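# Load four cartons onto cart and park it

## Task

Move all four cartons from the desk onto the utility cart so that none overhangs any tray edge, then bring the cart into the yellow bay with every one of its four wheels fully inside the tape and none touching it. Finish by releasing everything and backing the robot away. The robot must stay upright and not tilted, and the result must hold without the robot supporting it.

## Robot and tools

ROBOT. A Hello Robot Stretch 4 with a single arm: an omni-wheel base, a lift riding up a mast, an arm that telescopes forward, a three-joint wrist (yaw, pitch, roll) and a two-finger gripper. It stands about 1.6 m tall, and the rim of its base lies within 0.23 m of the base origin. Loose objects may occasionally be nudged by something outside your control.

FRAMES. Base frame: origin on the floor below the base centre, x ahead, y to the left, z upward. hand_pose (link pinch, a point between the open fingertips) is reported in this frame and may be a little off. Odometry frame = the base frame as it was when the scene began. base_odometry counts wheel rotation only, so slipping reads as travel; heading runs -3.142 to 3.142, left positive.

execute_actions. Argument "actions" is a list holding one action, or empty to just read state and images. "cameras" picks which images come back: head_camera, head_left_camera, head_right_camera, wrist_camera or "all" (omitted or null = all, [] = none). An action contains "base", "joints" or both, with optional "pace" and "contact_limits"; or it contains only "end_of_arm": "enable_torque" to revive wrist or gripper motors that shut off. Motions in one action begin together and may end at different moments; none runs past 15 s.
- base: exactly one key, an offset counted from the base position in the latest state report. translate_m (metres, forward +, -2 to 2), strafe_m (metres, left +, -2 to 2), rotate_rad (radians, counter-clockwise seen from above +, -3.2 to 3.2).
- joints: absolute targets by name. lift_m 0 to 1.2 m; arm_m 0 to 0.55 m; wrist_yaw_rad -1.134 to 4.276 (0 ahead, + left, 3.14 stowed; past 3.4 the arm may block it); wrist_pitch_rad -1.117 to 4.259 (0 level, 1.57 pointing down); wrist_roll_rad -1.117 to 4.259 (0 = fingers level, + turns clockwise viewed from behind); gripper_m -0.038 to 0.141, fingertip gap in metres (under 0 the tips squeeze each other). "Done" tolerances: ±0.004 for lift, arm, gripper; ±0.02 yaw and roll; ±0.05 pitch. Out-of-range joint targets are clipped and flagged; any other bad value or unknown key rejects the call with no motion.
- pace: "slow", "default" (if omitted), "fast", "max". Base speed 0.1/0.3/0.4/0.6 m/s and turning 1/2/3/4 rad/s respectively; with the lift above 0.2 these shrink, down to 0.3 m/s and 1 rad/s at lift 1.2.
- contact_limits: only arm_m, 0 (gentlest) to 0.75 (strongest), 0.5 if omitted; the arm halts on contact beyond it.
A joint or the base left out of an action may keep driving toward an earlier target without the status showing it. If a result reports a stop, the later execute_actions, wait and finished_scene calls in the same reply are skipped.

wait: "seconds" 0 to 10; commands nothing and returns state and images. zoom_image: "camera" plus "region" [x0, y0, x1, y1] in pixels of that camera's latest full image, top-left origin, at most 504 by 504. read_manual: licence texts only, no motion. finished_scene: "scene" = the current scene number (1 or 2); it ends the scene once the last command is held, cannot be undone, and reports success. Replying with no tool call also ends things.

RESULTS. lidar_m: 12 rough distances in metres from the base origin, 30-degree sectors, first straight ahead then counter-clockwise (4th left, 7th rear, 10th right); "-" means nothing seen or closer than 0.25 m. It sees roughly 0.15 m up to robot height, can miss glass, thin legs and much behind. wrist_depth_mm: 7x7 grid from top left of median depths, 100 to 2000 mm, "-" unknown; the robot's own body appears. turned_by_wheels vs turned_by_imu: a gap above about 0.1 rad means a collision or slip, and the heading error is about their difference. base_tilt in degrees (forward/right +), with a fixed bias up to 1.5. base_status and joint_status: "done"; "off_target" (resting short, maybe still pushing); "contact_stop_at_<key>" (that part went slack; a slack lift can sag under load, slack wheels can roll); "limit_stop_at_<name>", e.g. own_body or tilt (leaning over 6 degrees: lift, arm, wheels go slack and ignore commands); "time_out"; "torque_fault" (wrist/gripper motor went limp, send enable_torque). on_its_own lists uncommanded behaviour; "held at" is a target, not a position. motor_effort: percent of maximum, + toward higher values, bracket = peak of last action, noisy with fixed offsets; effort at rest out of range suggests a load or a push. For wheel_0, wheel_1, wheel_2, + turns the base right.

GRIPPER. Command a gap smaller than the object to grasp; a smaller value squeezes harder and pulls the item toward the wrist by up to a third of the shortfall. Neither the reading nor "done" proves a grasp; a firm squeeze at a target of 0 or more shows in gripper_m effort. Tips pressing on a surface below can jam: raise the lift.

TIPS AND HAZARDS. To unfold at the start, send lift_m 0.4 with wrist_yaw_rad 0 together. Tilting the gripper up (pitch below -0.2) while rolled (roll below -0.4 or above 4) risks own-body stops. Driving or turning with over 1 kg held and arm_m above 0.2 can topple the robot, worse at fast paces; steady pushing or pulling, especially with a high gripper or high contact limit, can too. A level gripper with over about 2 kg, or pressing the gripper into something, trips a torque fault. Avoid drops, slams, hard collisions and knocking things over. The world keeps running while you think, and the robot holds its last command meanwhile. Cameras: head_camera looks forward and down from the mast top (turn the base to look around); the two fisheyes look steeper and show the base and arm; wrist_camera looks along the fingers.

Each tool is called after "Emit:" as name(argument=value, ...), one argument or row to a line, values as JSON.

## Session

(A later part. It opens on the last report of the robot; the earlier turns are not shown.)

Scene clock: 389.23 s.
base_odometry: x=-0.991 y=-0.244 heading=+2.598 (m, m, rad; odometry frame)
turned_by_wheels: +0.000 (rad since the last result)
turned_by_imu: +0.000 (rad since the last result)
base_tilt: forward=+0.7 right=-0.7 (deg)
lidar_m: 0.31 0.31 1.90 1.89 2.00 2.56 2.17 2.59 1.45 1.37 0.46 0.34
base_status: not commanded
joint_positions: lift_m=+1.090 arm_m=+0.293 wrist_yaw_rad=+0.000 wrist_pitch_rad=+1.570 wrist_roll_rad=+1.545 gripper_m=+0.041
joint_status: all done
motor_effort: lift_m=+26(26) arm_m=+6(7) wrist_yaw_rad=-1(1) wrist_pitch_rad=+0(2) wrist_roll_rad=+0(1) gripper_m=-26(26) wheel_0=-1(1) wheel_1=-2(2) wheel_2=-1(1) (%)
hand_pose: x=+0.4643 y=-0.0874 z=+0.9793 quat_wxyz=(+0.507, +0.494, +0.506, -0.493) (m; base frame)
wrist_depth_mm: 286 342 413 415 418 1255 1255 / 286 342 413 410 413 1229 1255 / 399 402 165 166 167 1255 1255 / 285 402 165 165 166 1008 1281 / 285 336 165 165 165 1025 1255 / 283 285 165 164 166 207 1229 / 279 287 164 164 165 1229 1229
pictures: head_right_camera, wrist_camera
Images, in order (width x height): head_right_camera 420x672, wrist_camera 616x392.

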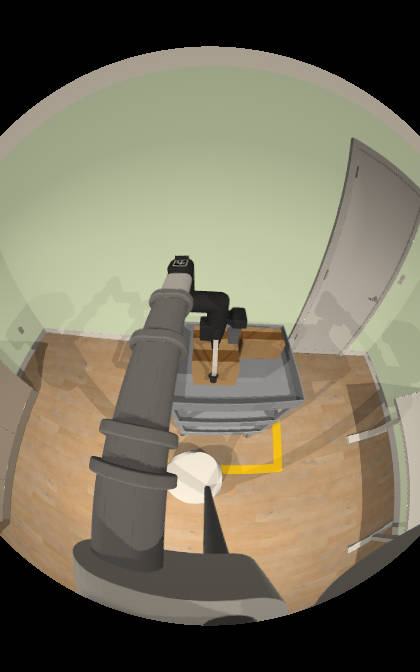

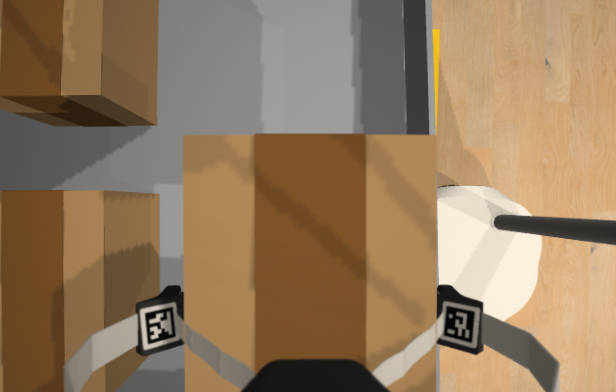

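Emit:
execute_actions(
  actions=[
    {"joints":{"lift_m":0.983,"arm_m":0.304}},
  ],
  cameras=[],
)

Emit:
execute_actions(
  actions=[
    {"joints":{"gripper_m":0.128},"pace":"fast"},
  ],
  cameras=[],
)

Emit:
execute_actions(
  actions=[
    {"joints":{"lift_m":1.08},"pace":"fast"},
  ],
  cameras=["wrist_camera"],
)

Scene clock: 397.33 s.
base_odometry: x=-0.991 y=-0.244 heading=+2.598 (m, m, rad; odometry frame)
turned_by_wheels: +0.000 (rad since the last result)
turned_by_imu: +0.001 (rad since the last result)
base_tilt: forward=+0.6 right=-0.7 (deg)
lidar_m: 0.30 0.33 1.91 1.87 1.99 2.54 2.19 2.60 1.44 1.41 0.51 0.35
base_status: not commanded
joint_positions: lift_m=+0.983 arm_m=+0.303 wrist_yaw_rad=+0.000 wrist_pitch_rad=+1.570 wrist_roll_rad=+1.545 gripper_m=+0.041
joint_status: all done
motor_effort: lift_m=+18(23) arm_m=+6(7) wrist_yaw_rad=+0(1) wrist_pitch_rad=-1(0) wrist_roll_rad=+2(0) gripper_m=-29(28) wheel_0=-1(1) wheel_1=-1(2) wheel_2=-1(1) (%)
hand_pose: x=+0.4742 y=-0.0874 z=+0.8729 quat_wxyz=(+0.507, +0.494, +0.506, -0.493) (m; base frame)
wrist_depth_mm: 216 301 304 306 307 278 1138 / 258 303 301 304 304 281 1138 / 297 298 166 166 166 283 1138 / 224 300 165 165 166 285 1138 / 207 297 165 164 166 286 904 / 206 252 164 164 166 206 1098 / 190 268 165 164 165 247 1138
pictures: none
No camera images: the call's "cameras" was empty. Leave "cameras" out to get every camera's image.

Scene clock: 399.13 s.
base_odometry: x=-0.991 y=-0.244 heading=+2.598 (m, m, rad; odometry frame)
turned_by_wheels: +0.000 (rad since the last result)
turned_by_imu: +0.000 (rad since the last result)
base_tilt: forward=+0.7 right=-0.7 (deg)
lidar_m: 0.31 0.32 1.89 1.86 2.01 2.54 2.17 2.58 1.46 1.40 0.49 0.33
base_status: not commanded
joint_positions: lift_m=+0.983 arm_m=+0.303 wrist_yaw_rad=+0.000 wrist_pitch_rad=+1.570 wrist_roll_rad=+1.545 gripper_m=+0.128
joint_status: all done
motor_effort: lift_m=+18(18) arm_m=+6(6) wrist_yaw_rad=+1(1) wrist_pitch_rad=-3(4) wrist_roll_rad=+0(1) gripper_m=-2(28) wheel_0=-1(1) wheel_1=-2(1) wheel_2=-1(1) (%)
hand_pose: x=+0.4740 y=-0.0874 z=+0.8729 quat_wxyz=(+0.507, +0.494, +0.506, -0.493) (m; base frame)
wrist_depth_mm: 214 304 306 306 309 281 1160 / 256 303 304 306 307 282 1138 / 300 303 303 306 307 285 1138 / 230 300 186 185 187 289 1118 / 205 298 184 185 186 285 904 / 204 249 184 185 186 236 1118 / 208 265 183 147 185 287 1118
pictures: none
No camera images: the call's "cameras" was empty. Leave "cameras" out to get every camera's image.

Scene clock: 400.30 s.
base_odometry: x=-0.991 y=-0.244 heading=+2.598 (m, m, rad; odometry frame)
turned_by_wheels: +0.000 (rad since the last result)
turned_by_imu: +0.000 (rad since the last result)
base_tilt: forward=+0.7 right=-0.7 (deg)
lidar_m: 0.31 0.33 1.90 1.88 2.00 2.55 2.18 2.60 1.47 1.41 0.49 0.33
base_status: not commanded
joint_positions: lift_m=+1.080 arm_m=+0.303 wrist_yaw_rad=+0.000 wrist_pitch_rad=+1.570 wrist_roll_rad=+1.545 gripper_m=+0.128
joint_status: all done
motor_effort: lift_m=+24(25) arm_m=+6(6) wrist_yaw_rad=+0(0) wrist_pitch_rad=-2(3) wrist_roll_rad=-1(0) gripper_m=+0(2) wheel_0=-1(1) wheel_1=-2(2) wheel_2=-1(1) (%)
hand_pose: x=+0.4741 y=-0.0874 z=+0.9694 quat_wxyz=(+0.507, +0.494, +0.506, -0.493) (m; base frame)
wrist_depth_mm: 279 317 404 407 407 1229 1229 / 278 319 404 407 410 1255 1281 / 394 399 399 404 402 1229 1255 / 277 368 399 282 402 991 1205 / 276 310 399 281 404 1025 1229 / 276 276 278 279 282 1008 1205 / 274 277 397 145 399 1205 1229
pictures: wrist_camera
Images, in order (width x height): wrist_camera 616x392.

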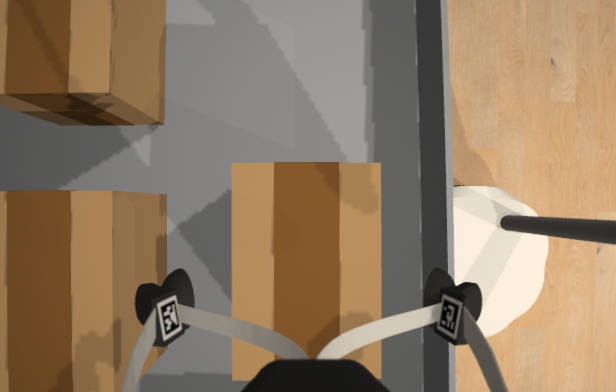

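Emit:
execute_actions(
  actions=[
    {"base":{"strafe_m":-0.235},"joints":{"arm_m":0.1,"gripper_m":0.141,"lift_m":1.09},"pace":"fast"},
  ],
  cameras=[],
)

Emit:
execute_actions(
  actions=[
    {"base":{"rotate_rad":-2.104},"joints":{"wrist_roll_rad":-0.437},"pace":"fast"},
  ],
  cameras=["head_camera"],
)

Scene clock: 413.67 s.
base_odometry: x=-0.870 y=-0.043 heading=+2.598 (m, m, rad; odometry frame)
turned_by_wheels: +0.000 (rad since the last result)
turned_by_imu: +0.002 (rad since the last result)
base_tilt: forward=+0.6 right=-0.7 (deg)
lidar_m: 0.32 0.34 0.48 2.11 2.24 2.25 2.18 1.61 1.22 1.15 1.75 0.33
base_status: done
joint_positions: lift_m=+1.090 arm_m=+0.101 wrist_yaw_rad=+0.000 wrist_pitch_rad=+1.570 wrist_roll_rad=+1.545 gripper_m=+0.141
joint_status: all done
motor_effort: lift_m=+24(24) arm_m=-5(6) wrist_yaw_rad=+1(1) wrist_pitch_rad=-2(2) wrist_roll_rad=+0(1) gripper_m=+0(1) wheel_0=-2(8) wheel_1=+2(8) wheel_2=+0(3) (%)
hand_pose: x=+0.2720 y=-0.0874 z=+0.9794 quat_wxyz=(+0.507, +0.494, +0.506, -0.493) (m; base frame)
wrist_depth_mm: 1229 1229 1205 1229 1255 1281 1255 / 402 413 1255 1229 1255 1255 1255 / 407 407 407 1229 1229 1229 1255 / 404 407 410 1205 1008 1229 1229 / 404 407 407 1118 1008 1025 535 / 404 215 407 1229 1008 211 1255 / 404 402 404 145 1229 1281 1229
pictures: none
No camera images: the call's "cameras" was empty. Leave "cameras" out to get every camera's image.

Scene clock: 416.53 s.
base_odometry: x=-0.870 y=-0.043 heading=+0.495 (m, m, rad; odometry frame)
turned_by_wheels: -2.104 (rad since the last result)
turned_by_imu: -2.054 (rad since the last result)
base_tilt: forward=+0.7 right=-0.7 (deg)
lidar_m: 1.22 1.17 1.70 0.36 0.32 0.33 0.48 2.13 2.27 2.25 2.17 1.63
base_status: done
joint_positions: lift_m=+1.090 arm_m=+0.101 wrist_yaw_rad=+0.000 wrist_pitch_rad=+1.570 wrist_roll_rad=-0.436 gripper_m=+0.141
joint_status: all done
motor_effort: lift_m=+23(24) arm_m=-5(5) wrist_yaw_rad=+0(0) wrist_pitch_rad=-2(2) wrist_roll_rad=-2(7) gripper_m=+1(1) wheel_0=+0(5) wheel_1=+1(7) wheel_2=+1(5) (%)
hand_pose: x=+0.2721 y=-0.0874 z=+0.9795 quat_wxyz=(+0.691, -0.153, +0.690, +0.153) (m; base frame)
wrist_depth_mm: 1205 1182 1229 1205 1205 1205 1205 / 1229 1229 1182 1205 1205 1205 1281 / 1205 1205 1229 1255 1182 1229 1229 / 1182 1205 1229 1205 1255 1229 1205 / 1098 1229 1008 1229 1205 1229 1205 / 1078 215 1008 1008 1229 211 1205 / 1078 1060 991 144 1205 1205 1229
pictures: head_camera
Images, in order (width x height): head_camera 420x560.

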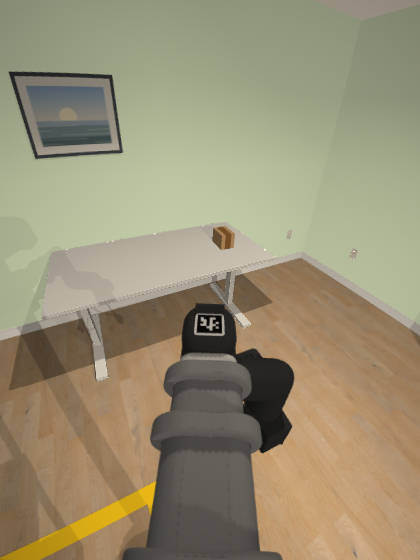

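Emit:
execute_actions(
  actions=[
    {"base":{"translate_m":1.143},"joints":{"arm_m":0.47,"lift_m":1.01},"pace":"fast"},
  ],
  cameras=["wrist_camera","head_right_camera"],
)

Scene clock: 424.73 s.
base_odometry: x=+0.136 y=+0.500 heading=+0.495 (m, m, rad; odometry frame)
turned_by_wheels: +0.000 (rad since the last result)
turned_by_imu: -0.001 (rad since the last result)
base_tilt: forward=+0.7 right=-0.7 (deg)
lidar_m: 0.25 0.25 0.25 0.28 0.89 1.15 1.30 3.15 2.28 1.86 0.62 0.27
base_status: done
joint_positions: lift_m=+1.010 arm_m=+0.469 wrist_yaw_rad=+0.000 wrist_pitch_rad=+1.570 wrist_roll_rad=-0.437 gripper_m=+0.141
joint_status: all done
motor_effort: lift_m=+16(20) arm_m=+6(7) wrist_yaw_rad=-1(1) wrist_pitch_rad=-1(2) wrist_roll_rad=-1(3) gripper_m=+0(4) wheel_0=-1(6) wheel_1=+0(5) wheel_2=+2(11) (%)
hand_pose: x=+0.6402 y=-0.0874 z=+0.9000 quat_wxyz=(+0.691, -0.153, +0.690, +0.153) (m; base frame)
wrist_depth_mm: 404 407 404 404 404 404 960 / 404 404 407 402 404 407 1138 / 407 407 404 407 407 404 1160 / 404 407 404 285 404 402 1118 / 402 404 404 285 404 402 759 / 402 214 286 286 285 211 768 / 404 402 404 145 402 407 404
pictures: head_right_camera, wrist_camera
Images, in order (width x height): head_right_camera 420x672, wrist_camera 616x392.

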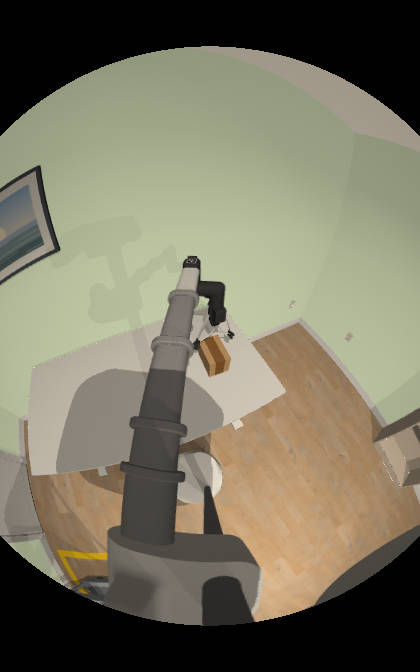

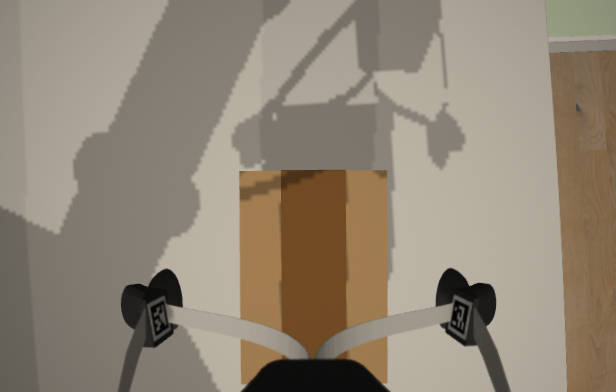

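Emit:
execute_actions(
  actions=[
    {"base":{"strafe_m":-0.006},"joints":{"lift_m":0.909},"pace":"fast"},
  ],
  cameras=[],
)

Emit:
execute_actions(
  actions=[
    {"joints":{"gripper_m":0.04},"pace":"fast"},
  ],
  cameras=[],
)

Emit:
execute_actions(
  actions=[
    {"joints":{"lift_m":0.96},"pace":"fast"},
  ],
  cameras=["wrist_camera"],
)

Scene clock: 433.77 s.
base_odometry: x=+0.139 y=+0.495 heading=+0.495 (m, m, rad; odometry frame)
turned_by_wheels: +0.000 (rad since the last result)
turned_by_imu: +0.001 (rad since the last result)
base_tilt: forward=+0.7 right=-0.7 (deg)
lidar_m: 0.25 0.25 0.25 0.26 0.87 1.16 1.31 3.13 2.28 1.85 0.63 0.28
base_status: done
joint_positions: lift_m=+0.909 arm_m=+0.469 wrist_yaw_rad=+0.000 wrist_pitch_rad=+1.570 wrist_roll_rad=-0.437 gripper_m=+0.141
joint_status: all done
motor_effort: lift_m=+15(15) arm_m=+6(6) wrist_yaw_rad=+0(1) wrist_pitch_rad=-3(3) wrist_roll_rad=+1(0) gripper_m=+1(0) wheel_0=+0(7) wheel_1=-2(8) wheel_2=+1(0) (%)
hand_pose: x=+0.6400 y=-0.0874 z=+0.7991 quat_wxyz=(+0.690, -0.153, +0.690, +0.153) (m; base frame)
wrist_depth_mm: 304 306 303 304 304 303 303 / 303 304 303 303 303 303 304 / 301 303 304 303 304 304 303 / 303 303 184 183 184 301 303 / 303 303 184 183 185 304 304 / 303 212 185 183 184 211 304 / 301 300 184 147 184 301 303
pictures: none
No camera images: the call's "cameras" was empty. Leave "cameras" out to get every camera's image.

Scene clock: 435.77 s.
base_odometry: x=+0.139 y=+0.495 heading=+0.495 (m, m, rad; odometry frame)
turned_by_wheels: +0.000 (rad since the last result)
turned_by_imu: +0.001 (rad since the last result)
base_tilt: forward=+0.6 right=-0.8 (deg)
lidar_m: 0.25 0.25 0.25 0.28 0.88 1.15 1.30 3.14 2.29 1.85 0.63 0.25
base_status: not commanded
joint_positions: lift_m=+0.909 arm_m=+0.469 wrist_yaw_rad=+0.000 wrist_pitch_rad=+1.570 wrist_roll_rad=-0.437 gripper_m=+0.041
joint_status: all done
motor_effort: lift_m=+19(19) arm_m=+6(6) wrist_yaw_rad=+0(1) wrist_pitch_rad=-1(3) wrist_roll_rad=+1(2) gripper_m=-27(25) wheel_0=+0(0) wheel_1=-2(2) wheel_2=+1(1) (%)
hand_pose: x=+0.6402 y=-0.0874 z=+0.7988 quat_wxyz=(+0.691, -0.153, +0.690, +0.153) (m; base frame)
wrist_depth_mm: 301 301 300 301 301 301 301 / 300 301 300 300 300 300 301 / 300 300 298 300 303 301 298 / 301 300 165 165 165 300 300 / 298 300 166 165 165 300 300 / 300 301 165 165 166 206 300 / 301 300 165 164 165 298 300
pictures: none
No camera images: the call's "cameras" was empty. Leave "cameras" out to get every camera's image.

Scene clock: 436.70 s.
base_odometry: x=+0.139 y=+0.495 heading=+0.495 (m, m, rad; odometry frame)
turned_by_wheels: +0.000 (rad since the last result)
turned_by_imu: +0.000 (rad since the last result)
base_tilt: forward=+0.6 right=-0.7 (deg)
lidar_m: 0.25 0.25 0.25 0.29 0.88 1.16 1.29 3.14 2.27 1.85 0.64 0.25
base_status: not commanded
joint_positions: lift_m=+0.959 arm_m=+0.469 wrist_yaw_rad=+0.000 wrist_pitch_rad=+1.570 wrist_roll_rad=-0.437 gripper_m=+0.041
joint_status: all done
motor_effort: lift_m=+27(32) arm_m=+6(6) wrist_yaw_rad=+0(0) wrist_pitch_rad=-1(1) wrist_roll_rad=-1(0) gripper_m=-29(30) wheel_0=+0(0) wheel_1=-2(2) wheel_2=+0(1) (%)
hand_pose: x=+0.6402 y=-0.0874 z=+0.8491 quat_wxyz=(+0.691, -0.153, +0.690, +0.153) (m; base frame)
wrist_depth_mm: 355 351 353 351 351 351 351 / 349 351 353 351 351 349 351 / 351 351 351 351 351 349 351 / 353 351 166 165 165 349 349 / 351 351 166 165 166 349 351 / 351 353 165 165 165 207 349 / 351 349 165 164 165 353 351
pictures: wrist_camera
Images, in order (width x height): wrist_camera 616x392.

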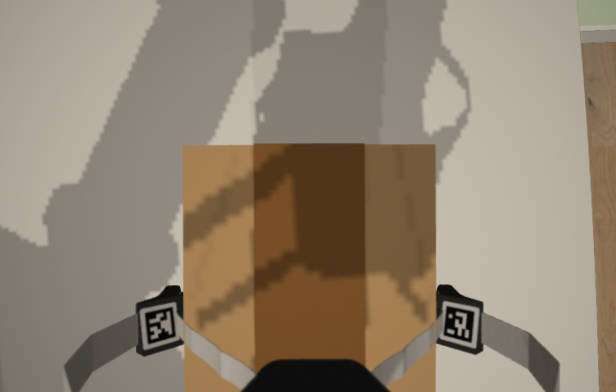

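Emit:
execute_actions(
  actions=[
    {"base":{"translate_m":-1.143},"joints":{"lift_m":1.09,"arm_m":0.08,"wrist_roll_rad":1.545},"pace":"fast"},
  ],
  cameras=[],
)

Emit:
execute_actions(
  actions=[
    {"base":{"rotate_rad":2.104},"pace":"fast"},
  ],
  cameras=[],
)

Emit:
execute_actions(
  actions=[
    {"joints":{"arm_m":0.308},"pace":"fast"},
  ],
  cameras=["wrist_camera","head_right_camera"],
)

Scene clock: 447.57 s.
base_odometry: x=-0.867 y=-0.048 heading=+0.495 (m, m, rad; odometry frame)
turned_by_wheels: +0.000 (rad since the last result)
turned_by_imu: +0.005 (rad since the last result)
base_tilt: forward=+0.6 right=-0.8 (deg)
lidar_m: 0.27 1.18 1.75 0.34 0.34 0.33 0.46 2.11 2.26 2.24 2.14 0.25
base_status: done
joint_positions: lift_m=+1.089 arm_m=+0.081 wrist_yaw_rad=+0.000 wrist_pitch_rad=+1.570 wrist_roll_rad=+1.545 gripper_m=+0.041
joint_status: all done
motor_effort: lift_m=+27(31) arm_m=-5(7) wrist_yaw_rad=+0(3) wrist_pitch_rad=-1(6) wrist_roll_rad=+1(5) gripper_m=-28(30) wheel_0=+1(4) wheel_1=-1(6) wheel_2=+0(11) (%)
hand_pose: x=+0.2522 y=-0.0874 z=+0.9791 quat_wxyz=(+0.507, +0.494, +0.506, -0.493) (m; base frame)
wrist_depth_mm: 1205 1205 1255 1255 1229 1229 1281 / 1205 1182 1229 1255 1255 1255 1308 / 1182 1229 1229 1229 1229 1229 1281 / 1229 1205 166 165 165 1229 1255 / 1205 1205 165 165 165 1008 484 / 1182 1205 165 165 166 207 1182 / 1205 1205 165 164 164 1042 1098
pictures: none
No camera images: the call's "cameras" was empty. Leave "cameras" out to get every camera's image.

Scene clock: 450.43 s.
base_odometry: x=-0.867 y=-0.048 heading=+2.598 (m, m, rad; odometry frame)
turned_by_wheels: +2.104 (rad since the last result)
turned_by_imu: +2.055 (rad since the last result)
base_tilt: forward=+0.6 right=-0.7 (deg)
lidar_m: 0.25 0.34 0.47 2.11 2.27 2.24 2.18 1.63 1.24 1.18 1.75 0.25
base_status: done
joint_positions: lift_m=+1.089 arm_m=+0.081 wrist_yaw_rad=+0.000 wrist_pitch_rad=+1.570 wrist_roll_rad=+1.545 gripper_m=+0.041
joint_status: not commanded
motor_effort: lift_m=+26(27) arm_m=-5(5) wrist_yaw_rad=-1(1) wrist_pitch_rad=+0(0) wrist_roll_rad=+0(1) gripper_m=-24(28) wheel_0=-1(5) wheel_1=-2(5) wheel_2=-1(6) (%)
hand_pose: x=+0.2523 y=-0.0874 z=+0.9792 quat_wxyz=(+0.507, +0.494, +0.506, -0.493) (m; base frame)
wrist_depth_mm: 1229 1205 1229 1229 1255 1255 1255 / 407 387 1205 1205 1229 1255 1255 / 407 410 370 1255 1229 1255 1229 / 399 404 166 166 166 1205 1281 / 399 407 165 165 166 1008 488 / 399 404 166 164 165 208 1255 / 402 402 165 165 165 1229 1229
pictures: none
No camera images: the call's "cameras" was empty. Leave "cameras" out to get every camera's image.

Scene clock: 451.97 s.
base_odometry: x=-0.867 y=-0.048 heading=+2.598 (m, m, rad; odometry frame)
turned_by_wheels: +0.000 (rad since the last result)
turned_by_imu: +0.000 (rad since the last result)
base_tilt: forward=+0.7 right=-0.7 (deg)
lidar_m: 0.32 0.33 0.47 2.11 2.25 2.25 2.19 1.64 1.20 1.18 1.73 0.36
base_status: not commanded
joint_positions: lift_m=+1.089 arm_m=+0.307 wrist_yaw_rad=+0.000 wrist_pitch_rad=+1.570 wrist_roll_rad=+1.545 gripper_m=+0.041
joint_status: all done
motor_effort: lift_m=+26(26) arm_m=+6(6) wrist_yaw_rad=-1(2) wrist_pitch_rad=-1(6) wrist_roll_rad=+1(1) gripper_m=-30(27) wheel_0=-1(1) wheel_1=-2(2) wheel_2=-1(1) (%)
hand_pose: x=+0.4783 y=-0.0874 z=+0.9792 quat_wxyz=(+0.507, +0.494, +0.506, -0.493) (m; base frame)
wrist_depth_mm: 1182 1205 1255 1229 1255 1255 1255 / 394 404 407 410 382 1281 1281 / 286 359 407 413 368 1229 1255 / 283 334 166 165 165 1008 1255 / 282 334 165 165 166 1008 1281 / 283 283 165 165 164 207 1255 / 282 285 165 165 166 1229 1229
pictures: head_right_camera, wrist_camera
Images, in order (width x height): head_right_camera 420x672, wrist_camera 616x392.

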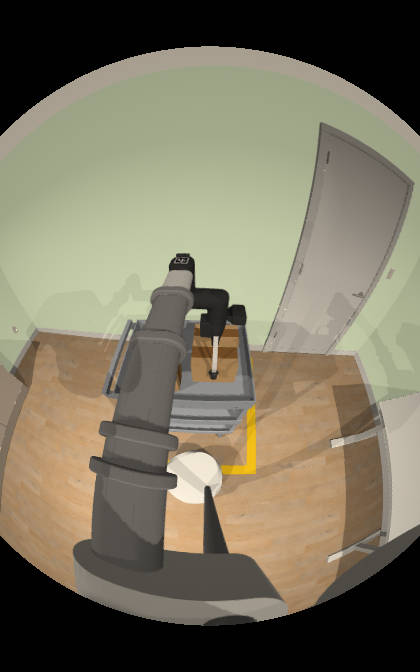

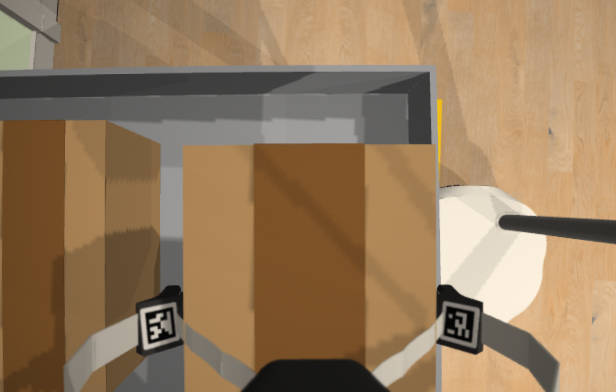

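Emit:
execute_actions(
  actions=[
    {"joints":{"lift_m":0.983,"arm_m":0.315}},
  ],
  cameras=[],
)

Emit:
execute_actions(
  actions=[
    {"joints":{"gripper_m":0.128},"pace":"fast"},
  ],
  cameras=[],
)

Emit:
execute_actions(
  actions=[
    {"joints":{"lift_m":1.08},"pace":"fast"},
  ],
  cameras=["wrist_camera"],
)

Scene clock: 459.70 s.
base_odometry: x=-0.867 y=-0.048 heading=+2.598 (m, m, rad; odometry frame)
turned_by_wheels: +0.000 (rad since the last result)
turned_by_imu: +0.001 (rad since the last result)
base_tilt: forward=+0.7 right=-0.8 (deg)
lidar_m: 0.30 0.33 0.46 2.10 2.25 2.24 2.17 1.66 1.23 1.17 1.76 0.35
base_status: not commanded
joint_positions: lift_m=+0.983 arm_m=+0.314 wrist_yaw_rad=+0.000 wrist_pitch_rad=+1.570 wrist_roll_rad=+1.545 gripper_m=+0.041
joint_status: all done
motor_effort: lift_m=+19(26) arm_m=+6(7) wrist_yaw_rad=-1(1) wrist_pitch_rad=-1(1) wrist_roll_rad=+0(1) gripper_m=-29(28) wheel_0=-1(1) wheel_1=-2(2) wheel_2=-1(1) (%)
hand_pose: x=+0.4852 y=-0.0874 z=+0.8728 quat_wxyz=(+0.507, +0.494, +0.506, -0.493) (m; base frame)
wrist_depth_mm: 257 249 251 254 255 274 1118 / 298 300 301 303 306 277 1138 / 211 297 298 303 304 279 1138 / 211 297 166 165 165 281 1138 / 209 297 165 165 165 283 904 / 210 255 165 165 165 207 1118 / 192 272 165 165 165 245 1118
pictures: none
No camera images: the call's "cameras" was empty. Leave "cameras" out to get every camera's image.

Scene clock: 461.50 s.
base_odometry: x=-0.867 y=-0.048 heading=+2.598 (m, m, rad; odometry frame)
turned_by_wheels: +0.000 (rad since the last result)
turned_by_imu: +0.000 (rad since the last result)
base_tilt: forward=+0.7 right=-0.7 (deg)
lidar_m: 0.32 0.34 0.46 2.09 2.21 2.22 2.19 1.63 1.22 1.17 1.74 0.35
base_status: not commanded
joint_positions: lift_m=+0.983 arm_m=+0.314 wrist_yaw_rad=+0.000 wrist_pitch_rad=+1.570 wrist_roll_rad=+1.545 gripper_m=+0.128
joint_status: all done
motor_effort: lift_m=+19(19) arm_m=+6(6) wrist_yaw_rad=+0(1) wrist_pitch_rad=-3(4) wrist_roll_rad=+0(1) gripper_m=+2(27) wheel_0=-1(1) wheel_1=-2(2) wheel_2=-1(0) (%)
hand_pose: x=+0.4850 y=-0.0874 z=+0.8728 quat_wxyz=(+0.507, +0.494, +0.506, -0.493) (m; base frame)
wrist_depth_mm: 256 263 266 268 271 279 1118 / 298 304 304 304 309 279 1138 / 208 301 304 306 306 282 1138 / 207 301 185 186 187 285 1138 / 207 298 185 185 186 286 904 / 207 253 185 184 186 236 1138 / 210 268 183 147 186 285 1118
pictures: none
No camera images: the call's "cameras" was empty. Leave "cameras" out to get every camera's image.

Scene clock: 462.67 s.
base_odometry: x=-0.867 y=-0.048 heading=+2.598 (m, m, rad; odometry frame)
turned_by_wheels: +0.000 (rad since the last result)
turned_by_imu: +0.000 (rad since the last result)
base_tilt: forward=+0.7 right=-0.7 (deg)
lidar_m: 0.30 0.34 0.44 2.11 2.26 2.25 2.17 1.61 1.22 1.18 1.73 0.35
base_status: not commanded
joint_positions: lift_m=+1.080 arm_m=+0.314 wrist_yaw_rad=+0.000 wrist_pitch_rad=+1.570 wrist_roll_rad=+1.545 gripper_m=+0.128
joint_status: all done
motor_effort: lift_m=+24(26) arm_m=+5(5) wrist_yaw_rad=+0(0) wrist_pitch_rad=-2(2) wrist_roll_rad=+0(2) gripper_m=+2(1) wheel_0=-1(0) wheel_1=-2(2) wheel_2=-1(1) (%)
hand_pose: x=+0.4852 y=-0.0874 z=+0.9694 quat_wxyz=(+0.507, +0.494, +0.506, -0.493) (m; base frame)
wrist_depth_mm: 1182 1205 1205 1255 1229 1255 1255 / 392 397 399 399 392 1255 1229 / 277 340 397 404 404 1229 1229 / 277 315 397 281 402 991 1229 / 276 315 399 281 402 1025 1255 / 276 278 282 279 282 991 1229 / 273 276 394 145 399 1205 1229
pictures: wrist_camera
Images, in order (width x height): wrist_camera 616x392.

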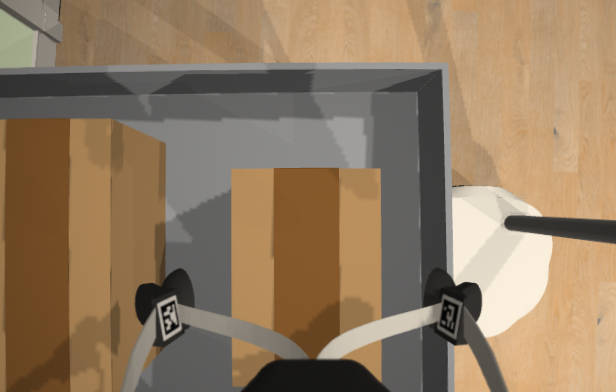

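Now back away and verify.

Emit:
execute_actions(
  actions=[
    {"base":{"translate_m":-0.8},"joints":{"arm_m":0.05},"pace":"fast"},
  ],
)

Scene clock: 471.43 s.
base_odometry: x=-0.182 y=-0.461 heading=+2.598 (m, m, rad; odometry frame)
turned_by_wheels: +0.000 (rad since the last result)
turned_by_imu: +0.004 (rad since the last result)
base_tilt: forward=+0.7 right=-0.7 (deg)
lidar_m: 1.12 1.16 2.21 2.16 2.29 1.43 1.37 1.74 1.18 1.14 1.22 2.14
base_status: done
joint_positions: lift_m=+1.080 arm_m=+0.051 wrist_yaw_rad=+0.000 wrist_pitch_rad=+1.570 wrist_roll_rad=+1.545 gripper_m=+0.128
joint_status: all done
motor_effort: lift_m=+24(24) arm_m=-6(6) wrist_yaw_rad=+0(1) wrist_pitch_rad=-2(1) wrist_roll_rad=+1(2) gripper_m=-1(0) wheel_0=+0(6) wheel_1=+0(5) wheel_2=+0(8) (%)
hand_pose: x=+0.2221 y=-0.0874 z=+0.9694 quat_wxyz=(+0.507, +0.494, +0.506, -0.493) (m; base frame)
wrist_depth_mm: 1182 1182 1205 1229 1229 1229 1229 / 1182 1229 1229 1229 1229 1229 1229 / 1182 1255 1182 1182 1229 1229 1255 / 1182 1182 1182 1229 1008 1229 1205 / 1205 1182 1205 1008 1008 1205 421 / 1205 1182 1229 1205 991 1229 1229 / 1182 1160 1205 144 1205 1205 1229
pictures: head_camera, head_left_camera, head_right_camera, wrist_camera
Images, in order (width x height): head_camera 420x560, head_left_camera 420x672, head_right_camera 420x672, wrist_camera 616x392.

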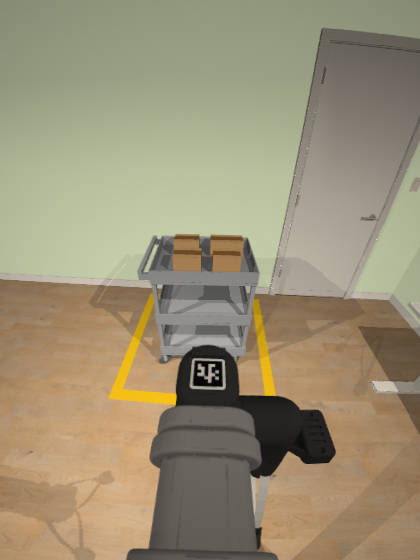

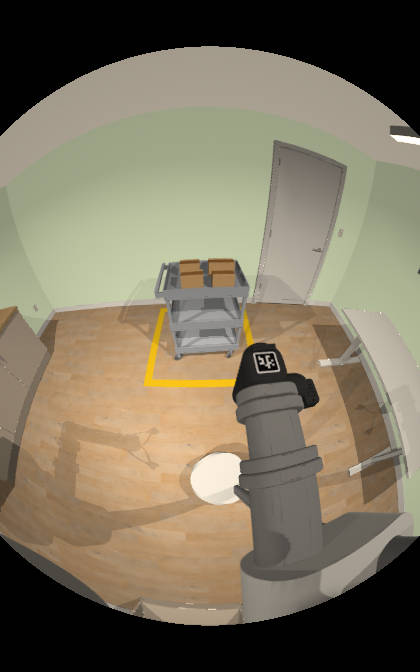

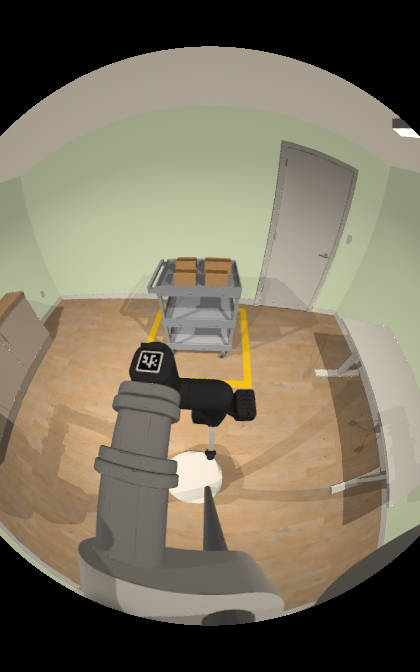

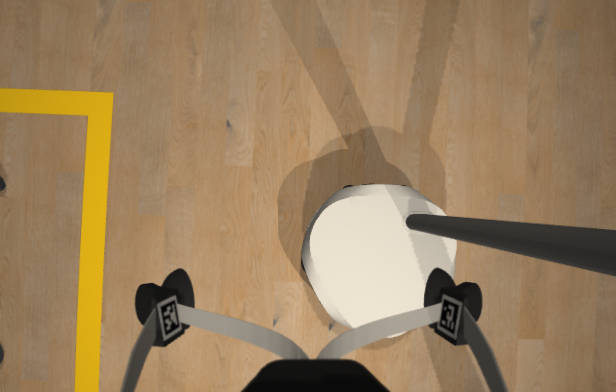

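Emit:
zoom_image(
  camera="head_left_camera",
  region=[130, 240, 290, 400],
)

Region (130, 240, 290, 400) of head_left_camera's 420x672 image, scaled by 3.150, with more detail than that image has.

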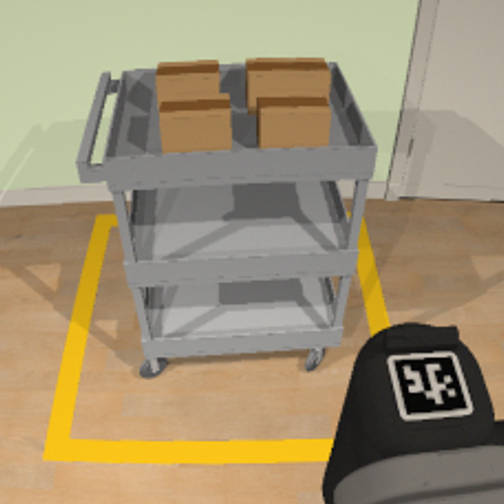

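All four cartons are on the tray, and the cart is inside the bay.

Emit:
finished_scene(
  scene=2,
)

The scene is finished: the task was done.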